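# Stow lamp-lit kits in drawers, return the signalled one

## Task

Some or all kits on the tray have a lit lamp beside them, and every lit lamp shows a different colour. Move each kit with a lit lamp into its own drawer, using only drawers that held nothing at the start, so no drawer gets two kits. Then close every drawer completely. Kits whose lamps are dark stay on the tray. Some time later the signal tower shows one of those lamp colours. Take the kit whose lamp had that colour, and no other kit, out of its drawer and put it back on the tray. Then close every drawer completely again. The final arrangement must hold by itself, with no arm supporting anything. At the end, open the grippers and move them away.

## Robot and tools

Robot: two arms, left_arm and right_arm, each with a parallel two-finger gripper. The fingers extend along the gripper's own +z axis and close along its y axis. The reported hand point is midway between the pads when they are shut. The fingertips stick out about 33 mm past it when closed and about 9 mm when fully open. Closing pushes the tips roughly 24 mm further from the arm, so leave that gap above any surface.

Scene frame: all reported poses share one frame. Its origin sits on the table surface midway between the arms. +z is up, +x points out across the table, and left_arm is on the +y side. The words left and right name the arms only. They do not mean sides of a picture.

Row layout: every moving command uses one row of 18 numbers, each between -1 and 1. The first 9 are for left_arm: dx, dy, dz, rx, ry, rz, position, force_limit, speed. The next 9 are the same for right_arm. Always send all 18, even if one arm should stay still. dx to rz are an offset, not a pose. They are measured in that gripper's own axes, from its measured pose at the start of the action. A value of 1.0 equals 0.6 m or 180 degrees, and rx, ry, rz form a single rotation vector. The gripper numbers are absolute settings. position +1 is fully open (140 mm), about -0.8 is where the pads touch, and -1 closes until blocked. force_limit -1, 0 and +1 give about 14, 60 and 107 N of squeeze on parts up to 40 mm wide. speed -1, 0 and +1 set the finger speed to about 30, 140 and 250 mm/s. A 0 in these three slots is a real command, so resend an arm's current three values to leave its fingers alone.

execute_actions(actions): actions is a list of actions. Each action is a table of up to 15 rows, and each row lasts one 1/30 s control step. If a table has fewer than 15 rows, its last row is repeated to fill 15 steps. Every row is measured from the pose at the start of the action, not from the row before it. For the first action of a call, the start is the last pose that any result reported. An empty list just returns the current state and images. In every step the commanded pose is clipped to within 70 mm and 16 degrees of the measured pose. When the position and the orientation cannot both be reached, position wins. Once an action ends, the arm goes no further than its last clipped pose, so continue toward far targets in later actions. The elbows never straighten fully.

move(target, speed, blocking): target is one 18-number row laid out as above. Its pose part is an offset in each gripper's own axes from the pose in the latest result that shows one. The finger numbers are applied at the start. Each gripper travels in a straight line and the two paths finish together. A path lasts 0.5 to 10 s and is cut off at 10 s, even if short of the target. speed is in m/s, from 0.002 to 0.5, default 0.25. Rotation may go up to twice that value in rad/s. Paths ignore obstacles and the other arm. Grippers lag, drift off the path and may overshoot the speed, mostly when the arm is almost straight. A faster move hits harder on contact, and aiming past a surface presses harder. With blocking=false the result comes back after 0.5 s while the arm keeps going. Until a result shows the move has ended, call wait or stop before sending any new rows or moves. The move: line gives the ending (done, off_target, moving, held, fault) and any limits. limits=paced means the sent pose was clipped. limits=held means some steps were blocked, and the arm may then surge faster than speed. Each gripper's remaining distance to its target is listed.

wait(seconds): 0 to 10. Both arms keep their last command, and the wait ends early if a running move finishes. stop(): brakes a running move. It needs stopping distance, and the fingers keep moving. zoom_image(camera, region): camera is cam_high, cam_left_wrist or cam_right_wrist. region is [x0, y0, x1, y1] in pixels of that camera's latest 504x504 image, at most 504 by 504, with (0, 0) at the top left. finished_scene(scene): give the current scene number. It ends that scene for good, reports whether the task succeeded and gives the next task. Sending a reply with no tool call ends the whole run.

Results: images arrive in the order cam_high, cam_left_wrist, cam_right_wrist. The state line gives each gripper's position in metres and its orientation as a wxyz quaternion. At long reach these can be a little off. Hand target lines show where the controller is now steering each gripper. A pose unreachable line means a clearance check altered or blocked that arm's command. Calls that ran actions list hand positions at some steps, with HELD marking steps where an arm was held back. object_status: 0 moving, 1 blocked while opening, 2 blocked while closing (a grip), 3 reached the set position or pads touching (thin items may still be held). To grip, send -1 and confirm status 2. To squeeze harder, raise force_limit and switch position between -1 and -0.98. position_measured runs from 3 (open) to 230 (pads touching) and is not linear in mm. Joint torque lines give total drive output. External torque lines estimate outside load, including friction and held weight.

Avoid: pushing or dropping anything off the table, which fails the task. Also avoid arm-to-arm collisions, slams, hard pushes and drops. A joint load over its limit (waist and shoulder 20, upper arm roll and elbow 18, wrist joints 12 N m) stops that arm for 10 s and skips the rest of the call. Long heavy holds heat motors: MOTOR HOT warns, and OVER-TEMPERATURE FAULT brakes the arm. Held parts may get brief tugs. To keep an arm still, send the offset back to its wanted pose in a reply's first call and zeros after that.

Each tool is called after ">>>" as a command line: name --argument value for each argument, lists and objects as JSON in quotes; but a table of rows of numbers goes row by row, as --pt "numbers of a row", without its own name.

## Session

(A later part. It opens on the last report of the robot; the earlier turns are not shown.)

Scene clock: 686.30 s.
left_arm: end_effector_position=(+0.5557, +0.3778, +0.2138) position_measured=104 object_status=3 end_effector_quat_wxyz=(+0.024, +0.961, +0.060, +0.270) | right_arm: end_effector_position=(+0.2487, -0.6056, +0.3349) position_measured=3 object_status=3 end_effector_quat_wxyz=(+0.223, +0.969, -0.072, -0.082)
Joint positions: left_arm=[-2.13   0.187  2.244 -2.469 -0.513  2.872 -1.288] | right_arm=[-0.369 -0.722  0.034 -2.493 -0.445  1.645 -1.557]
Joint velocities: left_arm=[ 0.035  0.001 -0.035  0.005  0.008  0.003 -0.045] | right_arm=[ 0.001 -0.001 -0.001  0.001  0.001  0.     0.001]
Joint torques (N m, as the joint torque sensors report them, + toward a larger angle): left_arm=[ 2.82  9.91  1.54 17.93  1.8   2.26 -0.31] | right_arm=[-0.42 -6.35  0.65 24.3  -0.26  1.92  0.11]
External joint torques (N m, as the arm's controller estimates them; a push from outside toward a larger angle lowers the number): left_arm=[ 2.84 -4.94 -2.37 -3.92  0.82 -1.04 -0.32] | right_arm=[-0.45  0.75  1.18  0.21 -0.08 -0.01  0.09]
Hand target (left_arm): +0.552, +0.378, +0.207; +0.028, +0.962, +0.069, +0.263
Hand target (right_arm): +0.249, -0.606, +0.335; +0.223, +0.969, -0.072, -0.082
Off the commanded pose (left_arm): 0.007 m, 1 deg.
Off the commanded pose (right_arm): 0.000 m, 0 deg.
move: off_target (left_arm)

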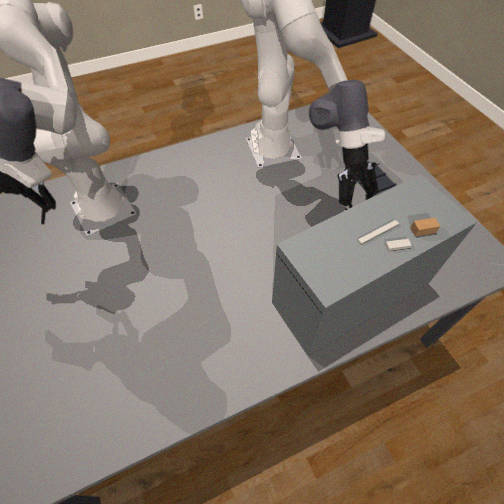

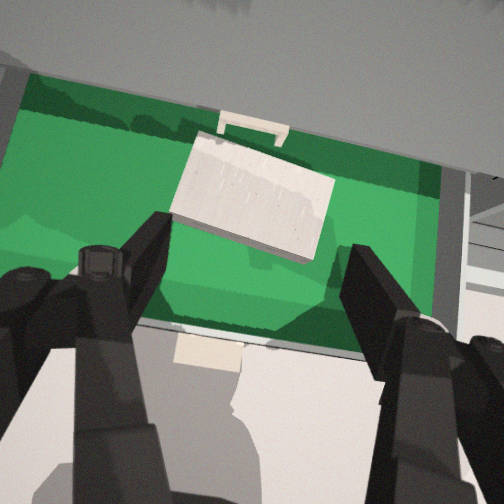

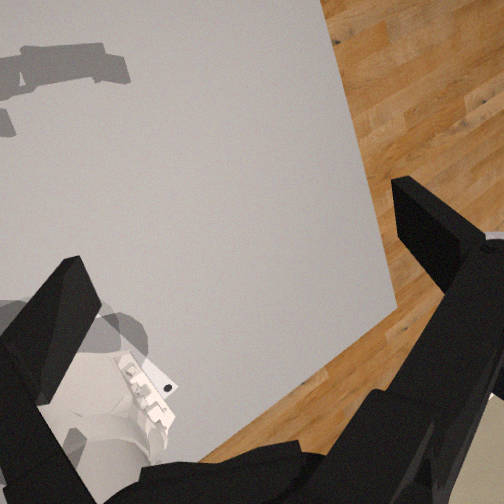

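>>> move --target '[-0.036,0,-0.02,0,0,0,0.2,0,0,0,0,0,0,0,0,1,0,0]' --speed 0.03

>>> move --target '[0.015,0,-0.03,0,0,0.06,0.2,0,0,0,0,0,0,0,0,1,0,0]' --speed 0.05

Scene clock: 690.40 s.
left_arm: end_effector_position=(+0.5342, +0.3753, +0.2158) position_measured=104 object_status=3 end_effector_quat_wxyz=(+0.023, +0.959, +0.064, +0.274) | right_arm: end_effector_position=(+0.2487, -0.6056, +0.3349) position_measured=3 object_status=3 end_effector_quat_wxyz=(+0.223, +0.969, -0.072, -0.082)
Joint positions: left_arm=[-2.239  0.26   2.333 -2.532 -0.612  2.866 -1.231] | right_arm=[-0.369 -0.722  0.034 -2.493 -0.445  1.645 -1.557]
Joint velocities: left_arm=[-0.033  0.002  0.033 -0.005 -0.002 -0.001  0.033] | right_arm=[-0.001  0.001  0.     0.001  0.     0.    -0.   ]
Joint torques (N m, as the joint torque sensors report them, + toward a larger angle): left_arm=[-1.9  14.08  4.33 19.15 -0.29  2.39  0.19] | right_arm=[-0.61 -6.4   0.53 24.32 -0.29  1.89  0.13]
External joint torques (N m, as the arm's controller estimates them; a push from outside toward a larger angle lowers the number): left_arm=[-1.85 -0.52 -0.31 -2.58 -1.34 -0.91  0.17] | right_arm=[-0.65  0.63  1.02  0.28 -0.11 -0.04  0.11]
Hand target (left_arm): +0.531, +0.375, +0.213; +0.024, +0.961, +0.060, +0.270
Hand target (right_arm): +0.249, -0.606, +0.335; +0.223, +0.969, -0.072, -0.082
Off the commanded pose (left_arm): 0.004 m, 1 deg.
Off the commanded pose (right_arm): 0.000 m, 0 deg.
move: off_target (left_arm)

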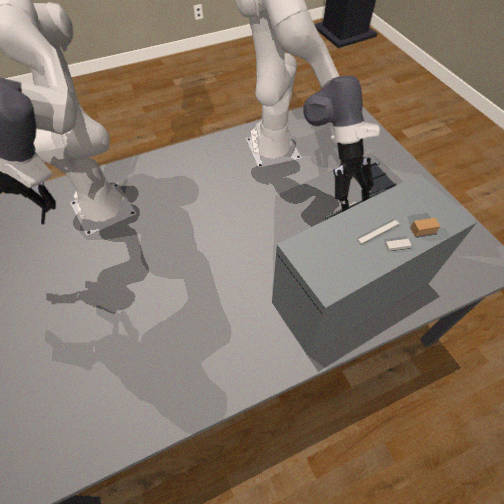

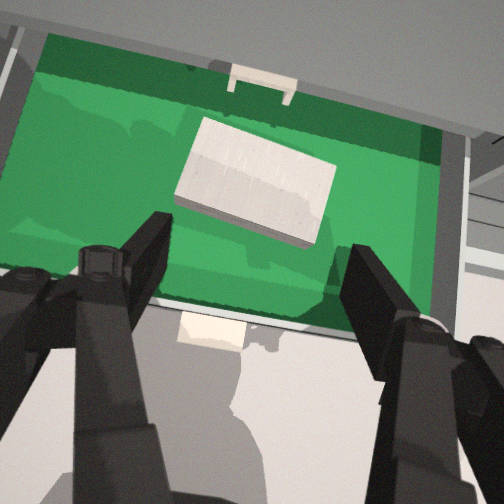

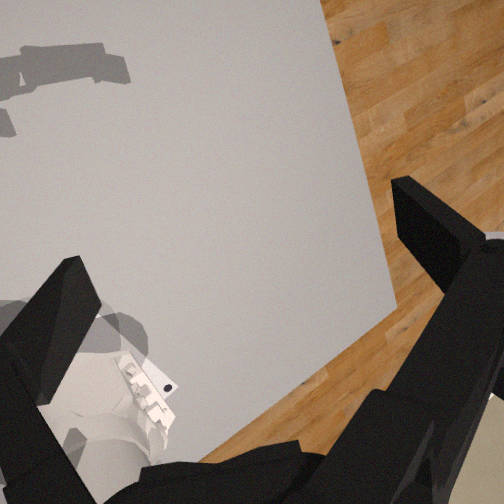

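Scene clock: 692.63 s.
left_arm: end_effector_position=(+0.5315, +0.3783, +0.2346) position_measured=104 object_status=3 end_effector_quat_wxyz=(-0.001, +0.961, -0.017, +0.274) | right_arm: end_effector_position=(+0.2487, -0.6056, +0.3349) position_measured=3 object_status=3 end_effector_quat_wxyz=(+0.223, +0.969, -0.072, -0.082)
Joint positions: left_arm=[-2.3    0.3    2.415 -2.524 -0.577  2.812 -1.087] | right_arm=[-0.369 -0.722  0.034 -2.493 -0.445  1.645 -1.557]
Joint velocities: left_arm=[-0.003  0.     0.003 -0.001  0.001 -0.004  0.03 ] | right_arm=[ 0.001  0.002 -0.001  0.    -0.001  0.001 -0.   ]
Joint torques (N m, as the joint torque sensors report them, + toward a larger angle): left_arm=[-0.5  14.6   4.75 22.93  1.95  2.69  0.3 ] | right_arm=[-0.36 -6.27  0.48 24.44 -0.31  1.95  0.1 ]
External joint torques (N m, as the arm's controller estimates them; a push from outside toward a larger angle lowers the number): left_arm=[-0.47 -0.33 -0.18  0.78  0.95 -0.6   0.29] | right_arm=[-0.35  0.73  1.06  0.41 -0.12  0.03  0.08]
Hand target (left_arm): +0.532, +0.377, +0.236; -0.003, +0.961, -0.026, +0.274
Hand target (right_arm): +0.249, -0.606, +0.335; +0.223, +0.969, -0.072, -0.082
Off the commanded pose (left_arm): 0.002 m, 1 deg.
Off the commanded pose (right_arm): 0.000 m, 0 deg.
move: done

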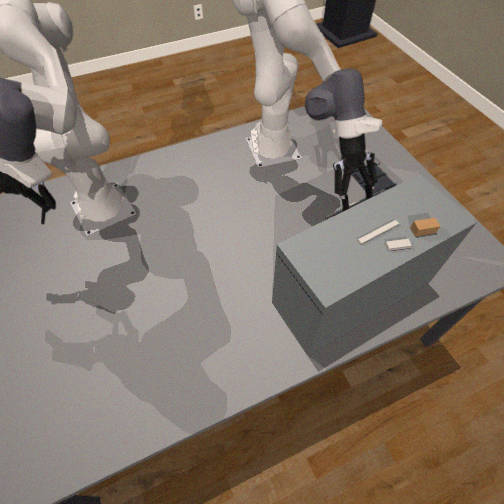

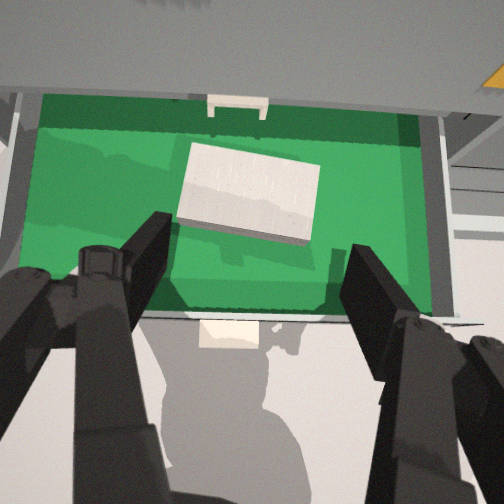

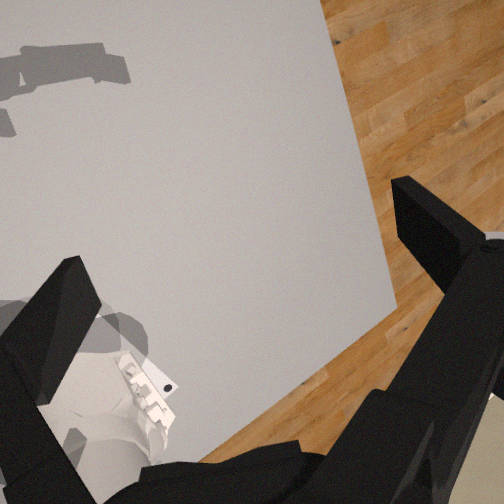

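>>> move --target '[0.014,0,0.03,0,-0.03,0,0.2,0,0,0,0,0,0,0,0,1,0,0]' --speed 0.04

>>> move --target '[-0.006,0,0.015,0,0,0,0.2,0,0,0,0,0,0,0,0,1,0,0]' --speed 0.02

Scene clock: 699.03 s.
left_arm: end_effector_position=(+0.5478, +0.3793, +0.2234) position_measured=104 object_status=3 end_effector_quat_wxyz=(-0.004, +0.973, -0.022, +0.230) | right_arm: end_effector_position=(+0.2487, -0.6056, +0.3349) position_measured=3 object_status=3 end_effector_quat_wxyz=(+0.223, +0.969, -0.072, -0.082)
Joint positions: left_arm=[-2.111  0.216  2.256 -2.41  -0.396  2.714 -1.217] | right_arm=[-0.369 -0.722  0.034 -2.493 -0.445  1.645 -1.557]
Joint velocities: left_arm=[ 0.021  0.    -0.023  0.001  0.002 -0.013 -0.036] | right_arm=[-0.     0.     0.     0.    -0.001  0.    -0.001]
Joint torques (N m, as the joint torque sensors report them, + toward a larger angle): left_arm=[ 2.68 12.79  2.47 23.25  1.8   2.8  -0.13] | right_arm=[-0.63 -6.26  0.34 24.27 -0.29  1.94  0.14]
External joint torques (N m, as the arm's controller estimates them; a push from outside toward a larger angle lowers the number): left_arm=[ 2.73 -1.68 -2.12  0.57  0.97 -0.5  -0.14] | right_arm=[-0.67  0.85  0.85  0.17 -0.11  0.01  0.12]
Hand target (left_arm): +0.548, +0.379, +0.223; -0.003, +0.973, -0.017, +0.228
Hand target (right_arm): +0.249, -0.606, +0.335; +0.223, +0.969, -0.072, -0.082
Off the commanded pose (left_arm): 0.002 m, 1 deg.
Off the commanded pose (right_arm): 0.000 m, 0 deg.
move: done

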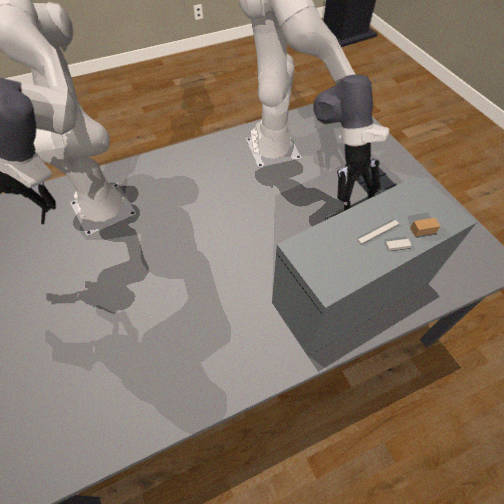

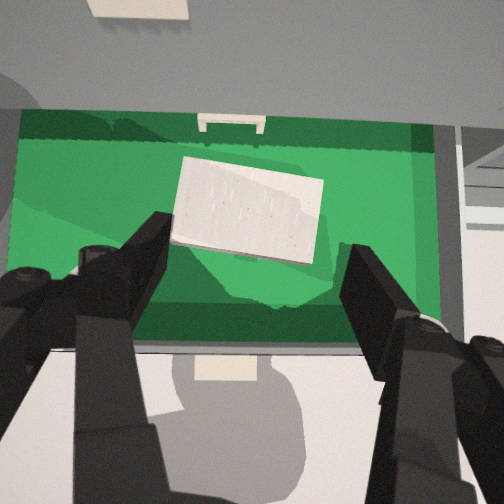

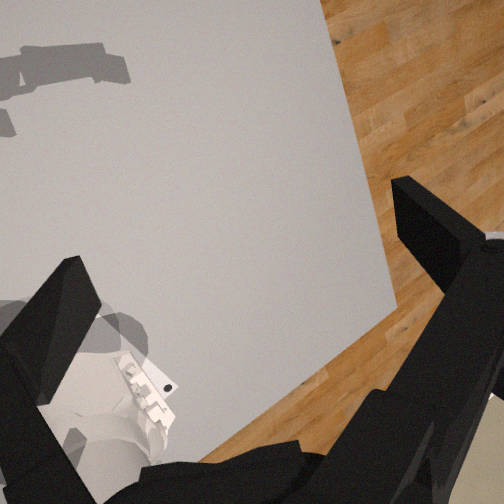

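Scene clock: 699.73 s.
left_arm: end_effector_position=(+0.5504, +0.3791, +0.2174) position_measured=104 object_status=3 end_effector_quat_wxyz=(-0.004, +0.972, -0.024, +0.233) | right_arm: end_effector_position=(+0.2487, -0.6056, +0.3349) position_measured=3 object_status=3 end_effector_quat_wxyz=(+0.223, +0.969, -0.072, -0.082)
Joint positions: left_arm=[-2.1    0.195  2.241 -2.415 -0.383  2.742 -1.221] | right_arm=[-0.369 -0.722  0.034 -2.493 -0.445  1.645 -1.557]
Joint velocities: left_arm=[ 0.007 -0.003 -0.009 -0.001  0.005  0.017 -0.008] | right_arm=[-0.001  0.    -0.    -0.    -0.001  0.     0.001]
Joint torques (N m, as the joint torque sensors report them, + toward a larger angle): left_arm=[ 2.13 11.63  1.56 18.93  1.82  3.26 -0.13] | right_arm=[-0.47 -6.42  0.46 24.22 -0.28  1.92  0.14]
External joint torques (N m, as the arm's controller estimates them; a push from outside toward a larger angle lowers the number): left_arm=[ 2.16 -3.06 -2.66 -3.63  0.99 -0.05 -0.14] | right_arm=[-0.45  0.67  1.02  0.19 -0.1   0.    0.12]
Hand target (left_arm): +0.549, +0.379, +0.214; -0.004, +0.973, -0.022, +0.230
Hand target (right_arm): +0.249, -0.606, +0.335; +0.223, +0.969, -0.072, -0.082
Off the commanded pose (left_arm): 0.004 m, 0 deg.
Off the commanded pose (right_arm): 0.000 m, 0 deg.
move: off_target (left_arm)

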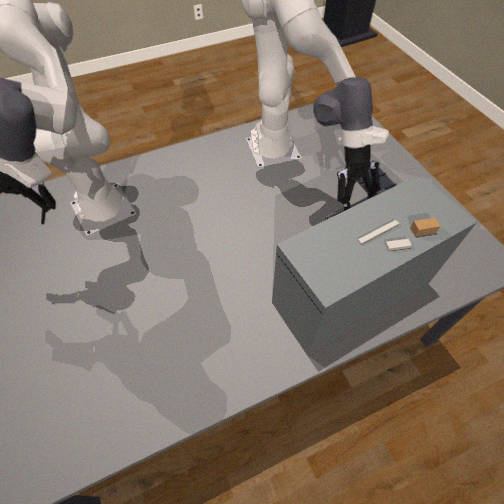

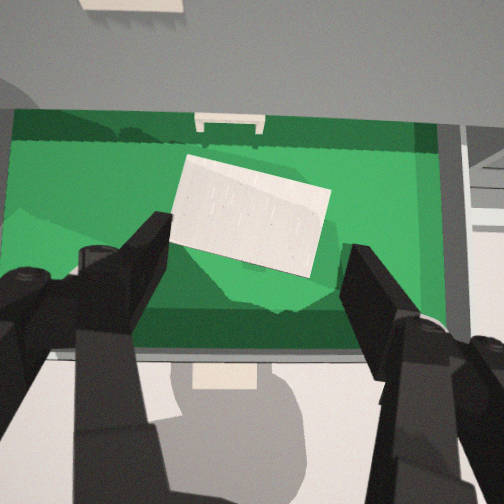

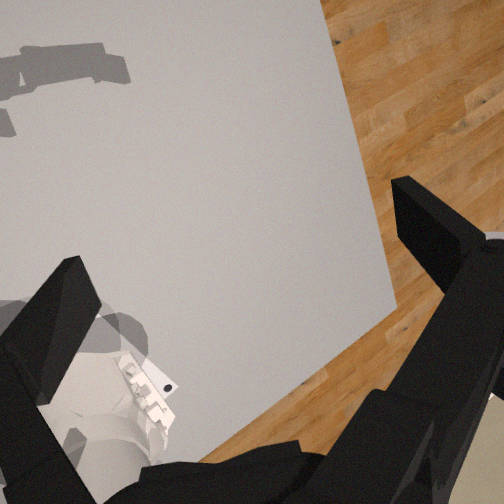

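>>> move --target '[0.016,-0.012,-0.02,0,0,0,0.4,0,0,0,0,0,0,0,0,1,0,0]' --speed 0.03

>>> move --target '[-0.022,0,0.04,0,0,0,0.4,0,0,0,0,0,0,0,0,1,0,0]' --speed 0.02

Scene clock: 701.93 s.
left_arm: end_effector_position=(+0.5539, +0.3876, +0.2317) position_measured=78 object_status=3 end_effector_quat_wxyz=(-0.006, +0.972, -0.021, +0.234) | right_arm: end_effector_position=(+0.2487, -0.6056, +0.3349) position_measured=3 object_status=3 end_effector_quat_wxyz=(+0.223, +0.969, -0.072, -0.082)
Joint positions: left_arm=[-2.102  0.21   2.266 -2.388 -0.384  2.703 -1.213] | right_arm=[-0.369 -0.722  0.034 -2.493 -0.445  1.645 -1.557]
Joint velocities: left_arm=[-0.007  0.     0.008  0.002 -0.    -0.025  0.01 ] | right_arm=[-0.    -0.001  0.    -0.     0.    -0.001  0.001]
Joint torques (N m, as the joint torque sensors report them, + toward a larger angle): left_arm=[-2.02 15.01  5.14 23.86 -0.27  2.96  0.32] | right_arm=[-0.48 -6.28  0.35 24.48 -0.28  1.9   0.11]
External joint torques (N m, as the arm's controller estimates them; a push from outside toward a larger angle lowers the number): left_arm=[-1.99  0.15  0.68  1.   -1.11 -0.34  0.31] | right_arm=[-0.49  0.77  0.88  0.45 -0.1  -0.02  0.09]
Hand target (left_arm): +0.554, +0.386, +0.233; -0.005, +0.972, -0.024, +0.233
Hand target (right_arm): +0.249, -0.606, +0.335; +0.223, +0.969, -0.072, -0.082
Off the commanded pose (left_arm): 0.002 m, 0 deg.
Off the commanded pose (right_arm): 0.000 m, 0 deg.
move: done

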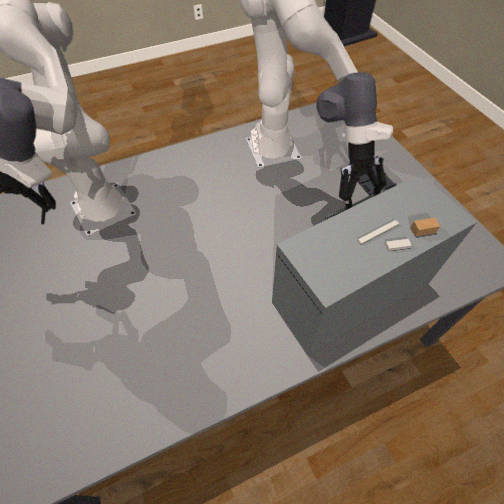

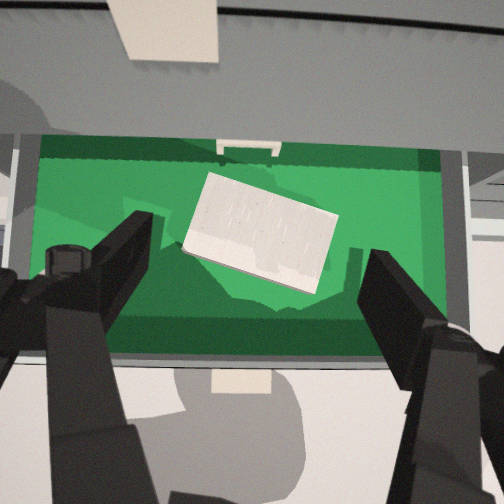

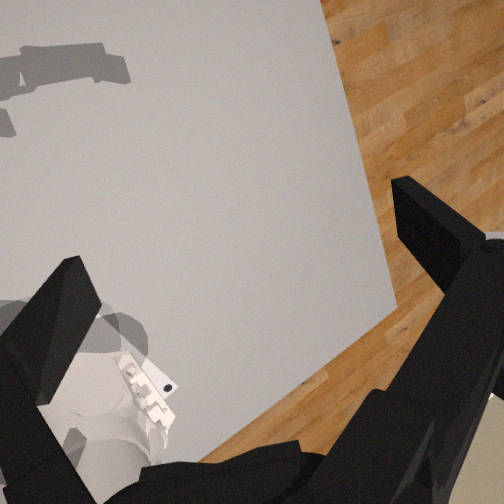

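Scene clock: 703.53 s.
left_arm: end_effector_position=(+0.5548, +0.3866, +0.2073) position_measured=78 object_status=3 end_effector_quat_wxyz=(-0.005, +0.972, -0.024, +0.236) | right_arm: end_effector_position=(+0.2487, -0.6056, +0.3349) position_measured=3 object_status=3 end_effector_quat_wxyz=(+0.223, +0.969, -0.072, -0.082)
Joint positions: left_arm=[-2.077  0.153  2.228 -2.418 -0.348  2.784 -1.231] | right_arm=[-0.369 -0.722  0.034 -2.493 -0.445  1.645 -1.557]
Joint velocities: left_arm=[ 0.006 -0.004 -0.008 -0.002  0.009  0.017 -0.011] | right_arm=[-0.002 -0.     0.001  0.     0.     0.     0.001]
Joint torques (N m, as the joint torque sensors report them, + toward a larger angle): left_arm=[ 2.36 11.33  1.83 18.54  1.96  3.35 -0.12] | right_arm=[-0.38 -6.34  0.47 24.44 -0.29  1.91  0.11]
External joint torques (N m, as the arm's controller estimates them; a push from outside toward a larger angle lowers the number): left_arm=[ 2.33 -4.07 -1.59 -3.85  1.14  0.04 -0.13] | right_arm=[-0.39  0.8   1.    0.37 -0.11 -0.02  0.09]
Hand target (left_arm): +0.553, +0.388, +0.204; -0.005, +0.972, -0.021, +0.234
Hand target (right_arm): +0.249, -0.606, +0.335; +0.223, +0.969, -0.072, -0.082
Off the commanded pose (left_arm): 0.004 m, 0 deg.
Off the commanded pose (right_arm): 0.000 m, 0 deg.
move: off_target (left_arm)

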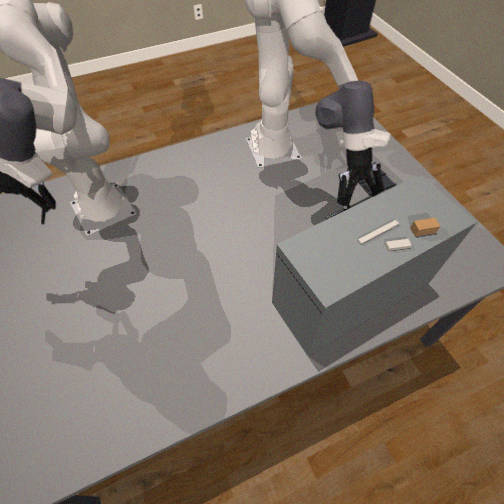

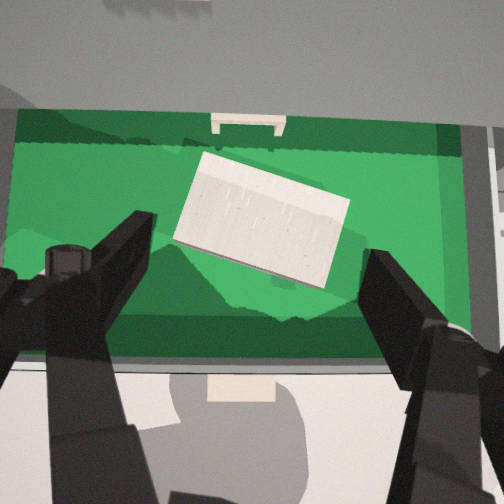

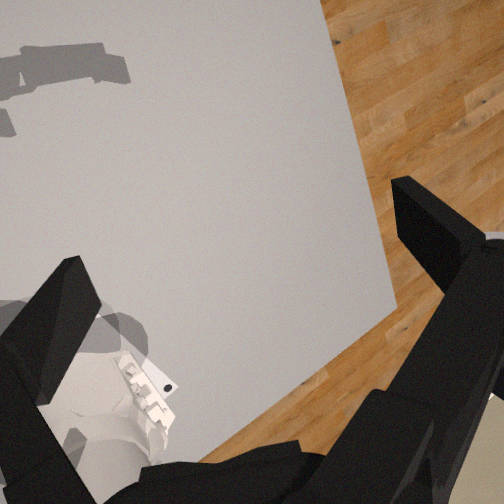

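Floor contact. Lift a bit, shift forward, close.

>>> move --target '[0.014,0,0,0,0,0,0.4,0,0,0,0,0,0,0,0,1,0,0]' --speed 0.02

>>> move --target '[0,0,0,0,0,0,-1,0,-0.5,0,0,0,0,0,0,1,0,0]'

>>> move --target '[0,0,-0.04,0,0,0,-1,0,-0.5,0,0,0,0,0,0,1,0,0]' --speed 0.03

Scene clock: 705.73 s.
left_arm: end_effector_position=(+0.5621, +0.3866, +0.2116) position_measured=78 object_status=3 end_effector_quat_wxyz=(-0.006, +0.971, -0.026, +0.237) | right_arm: end_effector_position=(+0.2487, -0.6056, +0.3349) position_measured=3 object_status=3 end_effector_quat_wxyz=(+0.223, +0.969, -0.072, -0.082)
Joint positions: left_arm=[-2.058  0.137  2.212 -2.396 -0.314  2.779 -1.251] | right_arm=[-0.369 -0.722  0.034 -2.493 -0.445  1.645 -1.557]
Joint velocities: left_arm=[ 0.008 -0.001 -0.009  0.004  0.013 -0.007 -0.021] | right_arm=[-0.001  0.001  0.001  0.     0.001 -0.001 -0.001]
Joint torques (N m, as the joint torque sensors report them, + toward a larger angle): left_arm=[ 2.13 13.44  1.57 22.28  1.93  2.87 -0.08] | right_arm=[-0.34 -6.38  0.33 24.35 -0.3   1.96  0.14]
External joint torques (N m, as the arm's controller estimates them; a push from outside toward a larger angle lowers the number): left_arm=[ 2.07 -2.16 -1.61 -0.3   1.12 -0.47 -0.09] | right_arm=[-0.32  0.71  0.88  0.29 -0.12  0.04  0.12]
Hand target (left_arm): +0.562, +0.387, +0.211; -0.005, +0.972, -0.024, +0.236
Hand target (right_arm): +0.249, -0.606, +0.335; +0.223, +0.969, -0.072, -0.082
Off the commanded pose (left_arm): 0.001 m, 0 deg.
Off the commanded pose (right_arm): 0.000 m, 0 deg.
move: done

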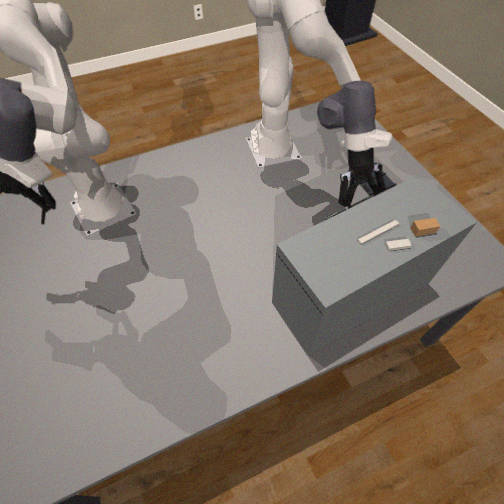

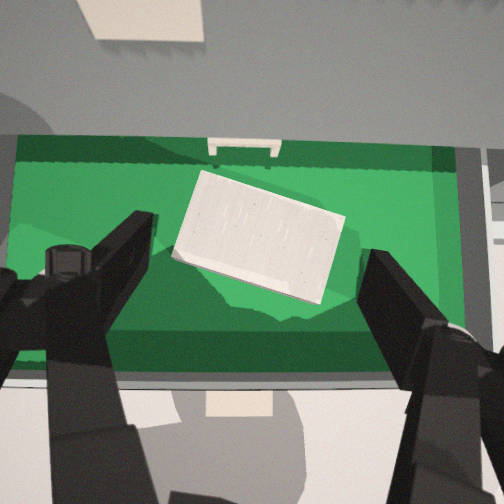

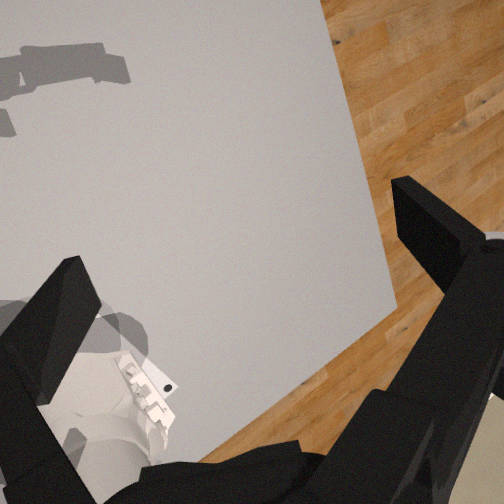

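Scene clock: 706.33 s.
left_arm: end_effector_position=(+0.5631, +0.3862, +0.2128) position_measured=131 object_status=2 end_effector_quat_wxyz=(-0.006, +0.971, -0.027, +0.239) | right_arm: end_effector_position=(+0.2487, -0.6056, +0.3349) position_measured=3 object_status=3 end_effector_quat_wxyz=(+0.223, +0.969, -0.072, -0.082)
Joint positions: left_arm=[-2.058  0.138  2.212 -2.394 -0.314  2.78  -1.251] | right_arm=[-0.369 -0.722  0.034 -2.493 -0.445  1.645 -1.557]
Joint velocities: left_arm=[-0.002  0.     0.    -0.002  0.001 -0.001 -0.001] | right_arm=[ 0.001  0.001 -0.001 -0.002 -0.     0.001 -0.   ]
Joint torques (N m, as the joint torque sensors report them, + toward a larger angle): left_arm=[ 0.41 14.38  3.01 20.74  0.79  3.12  0.12] | right_arm=[-0.38 -6.58  0.42 24.28 -0.28  1.92  0.12]
External joint torques (N m, as the arm's controller estimates them; a push from outside toward a larger angle lowers the number): left_arm=[ 0.52 -1.13  0.01 -1.82 -0.03 -0.2   0.11] | right_arm=[-0.36  0.44  1.    0.32 -0.1   0.01  0.1 ]
Hand target (left_arm): +0.562, +0.387, +0.212; -0.006, +0.971, -0.026, +0.237
Hand target (right_arm): +0.249, -0.606, +0.335; +0.223, +0.969, -0.072, -0.082
Off the commanded pose (left_arm): 0.002 m, 0 deg.
Off the commanded pose (right_arm): 0.000 m, 0 deg.
move: done

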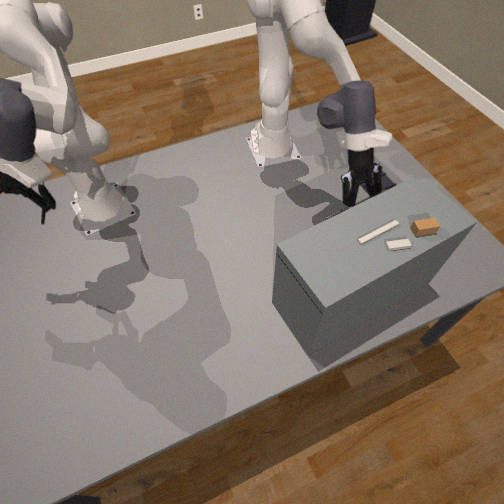

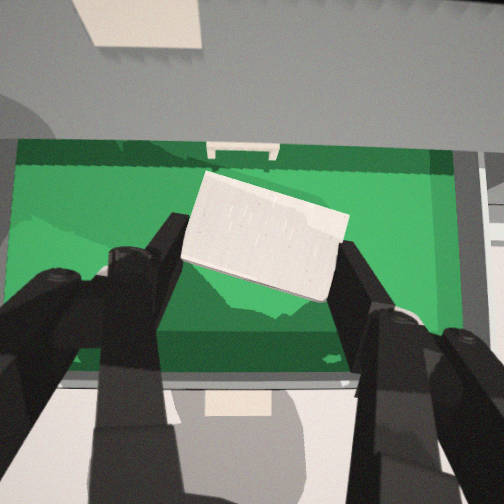

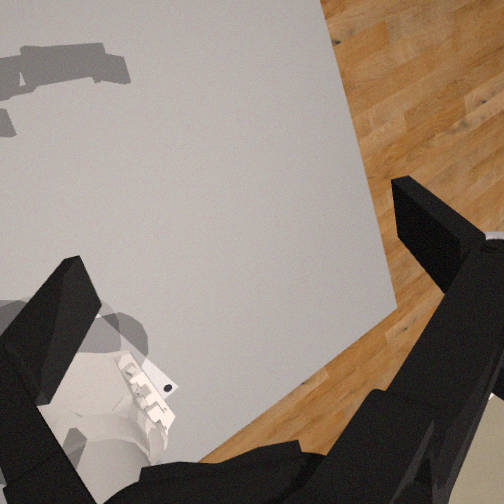

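Scene clock: 707.50 s.
left_arm: end_effector_position=(+0.5530, +0.3869, +0.2348) position_measured=131 object_status=2 end_effector_quat_wxyz=(-0.007, +0.971, -0.024, +0.239) | right_arm: end_effector_position=(+0.2487, -0.6056, +0.3349) position_measured=3 object_status=3 end_effector_quat_wxyz=(+0.223, +0.969, -0.072, -0.082)
Joint positions: left_arm=[-2.124  0.222  2.285 -2.399 -0.403  2.712 -1.195] | right_arm=[-0.369 -0.722  0.034 -2.493 -0.445  1.645 -1.557]
Joint velocities: left_arm=[-0.012 -0.     0.014 -0.003 -0.001 -0.01   0.017] | right_arm=[-0.     0.     0.001 -0.001 -0.001  0.001  0.   ]
Joint torques (N m, as the joint torque sensors report them, + toward a larger angle): left_arm=[-1.2  15.07  5.26 20.5  -0.31  3.06  0.34] | right_arm=[-0.56 -6.53  0.42 24.28 -0.27  1.92  0.11]
External joint torques (N m, as the arm's controller estimates them; a push from outside toward a larger angle lowers the number): left_arm=[-1.2   0.12  0.62 -2.4  -1.16 -0.26  0.33] | right_arm=[-0.59  0.48  0.92  0.31 -0.09  0.01  0.09]
Hand target (left_arm): +0.552, +0.386, +0.234; -0.006, +0.971, -0.027, +0.238
Hand target (right_arm): +0.249, -0.606, +0.335; +0.223, +0.969, -0.072, -0.082
Off the commanded pose (left_arm): 0.001 m, 0 deg.
Off the commanded pose (right_arm): 0.000 m, 0 deg.
move: done

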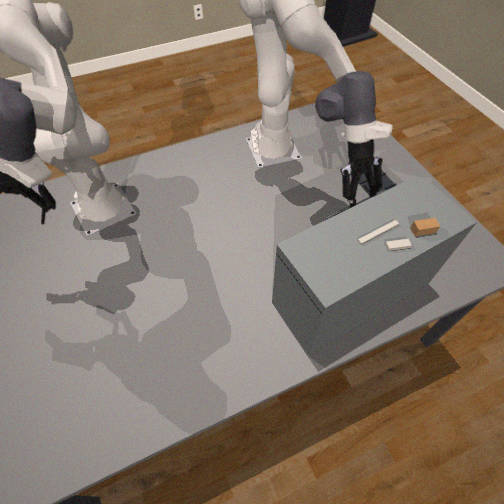

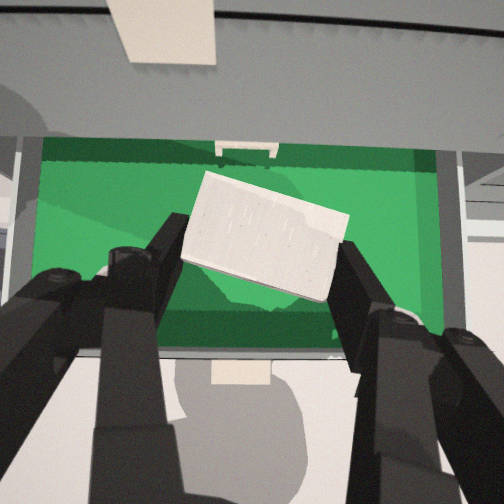

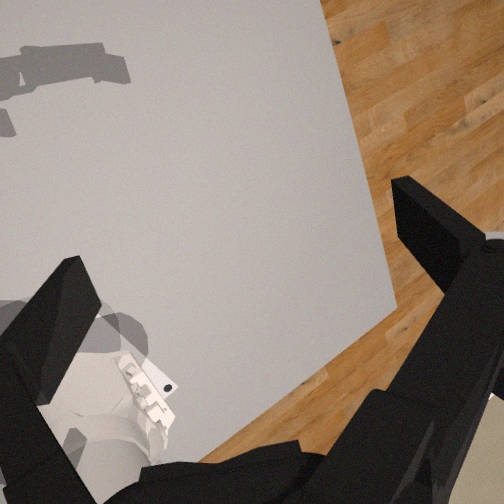

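>>> move --target '[-0.051,0,-0.093,0,0,0,-1,0,-0.5,0,0,0,0,0,0,1,0,0]' --speed 0.08

>>> move --target '[-0.051,-0.35,-0.027,0,0,-0.02,-1,0,-0.5,0,0,0,0,0,0,1,0,0]' --speed 0.12

>>> move --target '[-0.14,-0.11,0.24,0,-0.014,0,-1,0,-0.5,0,0,0,0,0,0,1,0,0]' --speed 0.12

Scene clock: 712.00 s.
left_arm: end_effector_position=(+0.5005, +0.3892, +0.2705) position_measured=131 object_status=2 end_effector_quat_wxyz=(-0.008, +0.971, -0.020, +0.240) | right_arm: end_effector_position=(+0.2487, -0.6056, +0.3349) position_measured=3 object_status=3 end_effector_quat_wxyz=(+0.223, +0.969, -0.072, -0.082)
Joint positions: left_arm=[-2.283  0.453  2.469 -2.499 -0.548  2.57  -1.095] | right_arm=[-0.369 -0.722  0.034 -2.493 -0.445  1.645 -1.557]
Joint velocities: left_arm=[-0.009  0.001  0.008 -0.001  0.    -0.008  0.012] | right_arm=[ 0.     0.     0.     0.002 -0.    -0.     0.001]
Joint torques (N m, as the joint torque sensors report them, + toward a larger angle): left_arm=[-1.54 12.    7.68 21.17  0.6   2.92  0.21] | right_arm=[-0.21 -6.38  0.5  24.32 -0.27  1.92  0.12]
External joint torques (N m, as the arm's controller estimates them; a push from outside toward a larger angle lowers the number): left_arm=[-1.47  0.23  0.76 -1.95 -0.28 -0.35  0.2 ] | right_arm=[-0.17  0.73  1.08  0.23 -0.08  0.    0.1 ]
Hand target (left_arm): +0.499, +0.388, +0.270; -0.008, +0.971, -0.024, +0.239
Hand target (right_arm): +0.249, -0.606, +0.335; +0.223, +0.969, -0.072, -0.082
Off the commanded pose (left_arm): 0.001 m, 0 deg.
Off the commanded pose (right_arm): 0.000 m, 0 deg.
move: done

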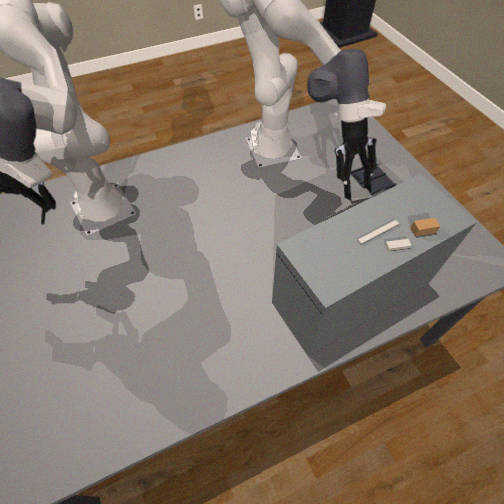

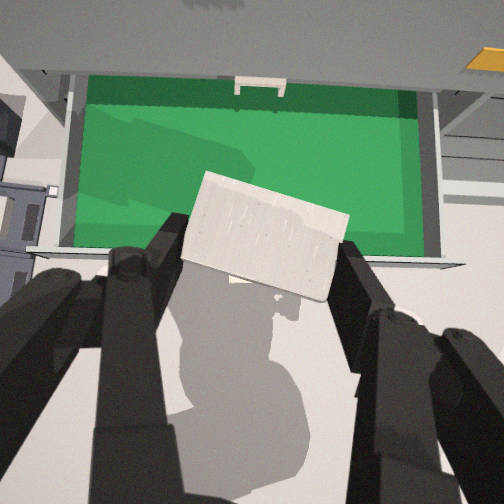

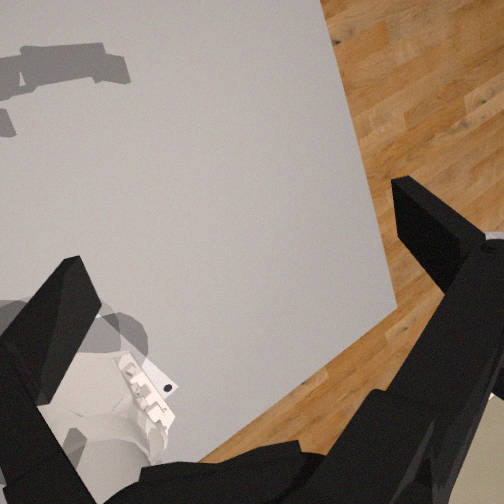

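Scene clock: 714.37 s.
left_arm: end_effector_position=(+0.4713, +0.6025, +0.2744) position_measured=131 object_status=2 end_effector_quat_wxyz=(+0.002, +0.971, +0.019, +0.240) | right_arm: end_effector_position=(+0.2487, -0.6056, +0.3349) position_measured=3 object_status=3 end_effector_quat_wxyz=(+0.223, +0.969, -0.072, -0.082)
Joint positions: left_arm=[-2.244  0.276  2.88  -2.388 -0.497  2.502 -0.768] | right_arm=[-0.369 -0.722  0.034 -2.493 -0.445  1.645 -1.557]
Joint velocities: left_arm=[-0.     0.001  0.001 -0.     0.    -0.003  0.032] | right_arm=[ 0.001 -0.002 -0.    -0.    -0.     0.001 -0.001]
Joint torques (N m, as the joint torque sensors report them, + toward a larger angle): left_arm=[-1.21 19.82  1.31 25.99  1.68  2.53  0.32] | right_arm=[-0.42 -6.44  0.61 24.37 -0.29  1.89  0.11]
External joint torques (N m, as the arm's controller estimates them; a push from outside toward a larger angle lowers the number): left_arm=[-1.25 -1.5  -0.44  2.05  0.83 -0.46  0.31] | right_arm=[-0.44  0.72  1.17  0.28 -0.11 -0.03  0.09]
Hand target (left_arm): +0.472, +0.602, +0.275; -0.000, +0.971, +0.011, +0.239
Hand target (right_arm): +0.249, -0.606, +0.335; +0.223, +0.969, -0.072, -0.082
Off the commanded pose (left_arm): 0.003 m, 1 deg.
Off the commanded pose (right_arm): 0.000 m, 0 deg.
move: done

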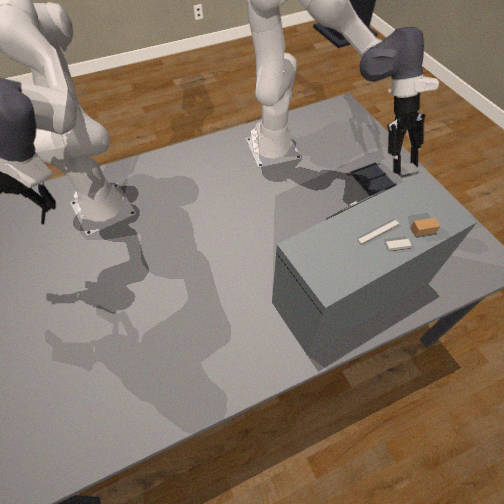

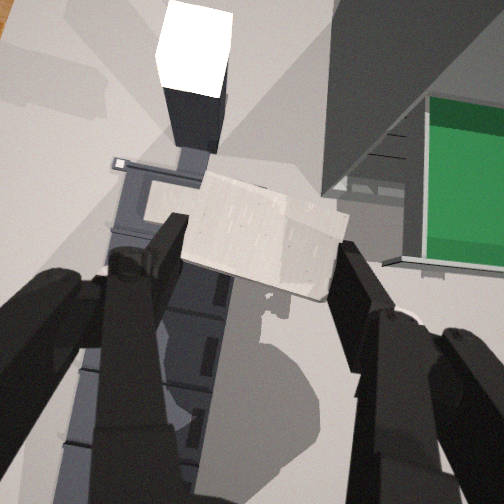

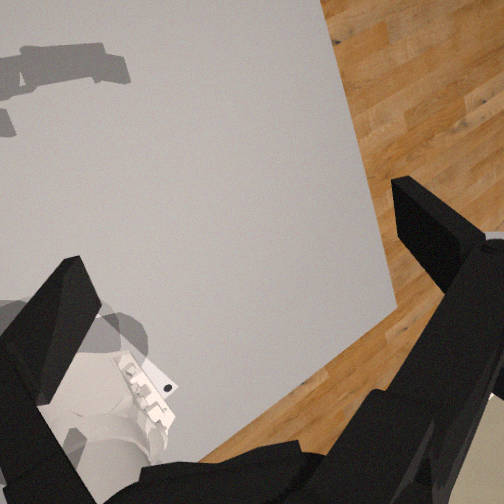

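Scene clock: 716.57 s.
left_arm: end_effector_position=(+0.4645, +0.6622, +0.1057) position_measured=131 object_status=2 end_effector_quat_wxyz=(+0.009, +0.975, +0.023, +0.220) | right_arm: end_effector_position=(+0.2487, -0.6056, +0.3349) position_measured=3 object_status=3 end_effector_quat_wxyz=(+0.223, +0.969, -0.072, -0.082)
Joint positions: left_arm=[-2.192 -0.116  2.873 -2.39  -0.674  2.812 -0.456] | right_arm=[-0.369 -0.722  0.034 -2.493 -0.445  1.645 -1.557]
Joint velocities: left_arm=[ 0.001 -0.001 -0.002  0.    -0.015  0.004  0.047] | right_arm=[ 0.     0.001  0.     0.001 -0.001  0.     0.   ]
Joint torques (N m, as the joint torque sensors report them, + toward a larger angle): left_arm=[ 2.11 27.47 -2.11 20.14 -0.22  3.18  0.27] | right_arm=[-0.4  -6.55  0.67 24.41 -0.3   1.92  0.09]
External joint torques (N m, as the arm's controller estimates them; a push from outside toward a larger angle lowers the number): left_arm=[ 2.12 -3.13 -1.4   0.4  -1.23  0.52  0.25] | right_arm=[-0.41  0.5   1.2   0.34 -0.11  0.    0.07]
Hand target (left_arm): +0.466, +0.664, +0.107; +0.006, +0.975, +0.018, +0.222
Hand target (right_arm): +0.249, -0.606, +0.335; +0.223, +0.969, -0.072, -0.082
Off the commanded pose (left_arm): 0.005 m, 1 deg.
Off the commanded pose (right_arm): 0.000 m, 0 deg.
move: off_target (left_arm)

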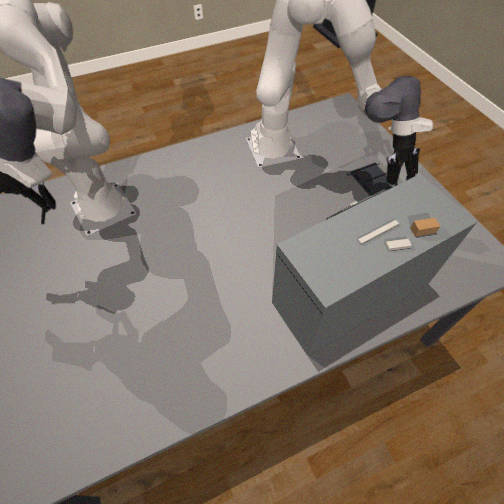

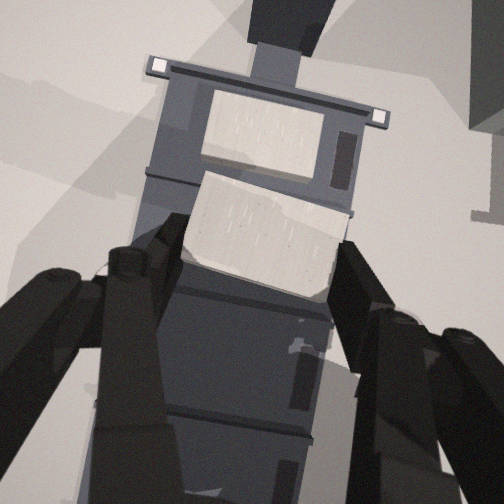

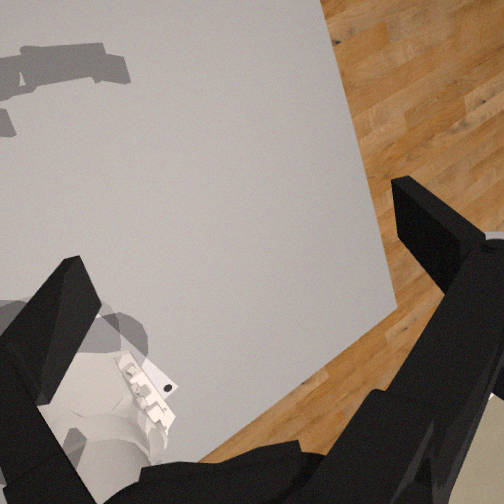

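>>> move --target '[-0.036,-0.016,0.058,0,0,0,-1,0,-0.5,0,0,0,0,0,0,1,0,0]' --speed 0.05

Scene clock: 719.03 s.
left_arm: end_effector_position=(+0.4592, +0.6679, +0.0636) position_measured=131 object_status=2 end_effector_quat_wxyz=(+0.013, +0.975, +0.027, +0.218) | right_arm: end_effector_position=(+0.2487, -0.6056, +0.3349) position_measured=3 object_status=3 end_effector_quat_wxyz=(+0.223, +0.969, -0.072, -0.082)
Joint positions: left_arm=[-2.153 -0.218  2.833 -2.378 -0.768  2.885 -0.343] | right_arm=[-0.369 -0.722  0.034 -2.493 -0.445  1.645 -1.557]
Joint velocities: left_arm=[ 0.015 -0.001 -0.015  0.002 -0.01   0.012  0.042] | right_arm=[-0.     0.     0.001 -0.002 -0.001 -0.    -0.   ]
Joint torques (N m, as the joint torque sensors report them, + toward a larger angle): left_arm=[ 1.91 28.69 -2.77 19.23 -0.2   2.88  0.41] | right_arm=[-0.31 -6.46  0.51 24.12 -0.3   1.94  0.13]
External joint torques (N m, as the arm's controller estimates them; a push from outside toward a larger angle lowers the number): left_arm=[ 2.   -3.65 -1.19  0.89 -1.25  0.35  0.4 ] | right_arm=[-0.33  0.61  1.03  0.13 -0.12  0.03  0.11]
Hand target (left_arm): +0.460, +0.670, +0.065; +0.010, +0.975, +0.023, +0.221
Hand target (right_arm): +0.249, -0.606, +0.335; +0.223, +0.969, -0.072, -0.082
Off the commanded pose (left_arm): 0.003 m, 1 deg.
Off the commanded pose (right_arm): 0.000 m, 0 deg.
move: done

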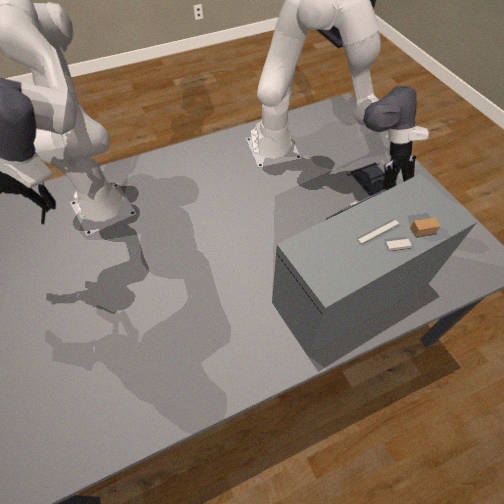

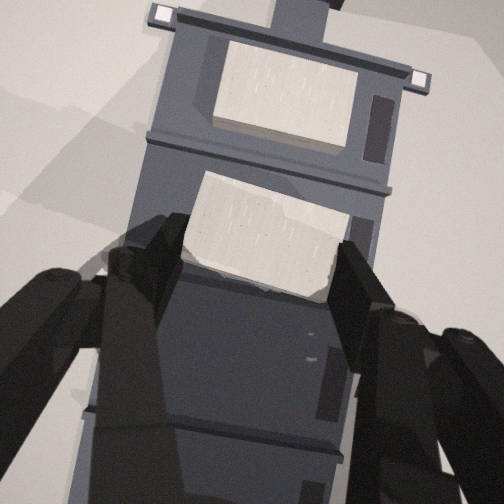

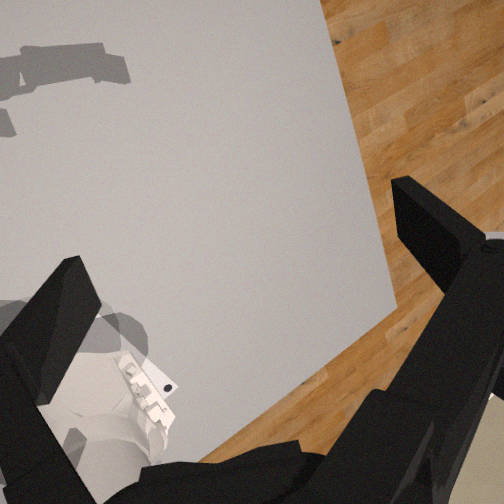

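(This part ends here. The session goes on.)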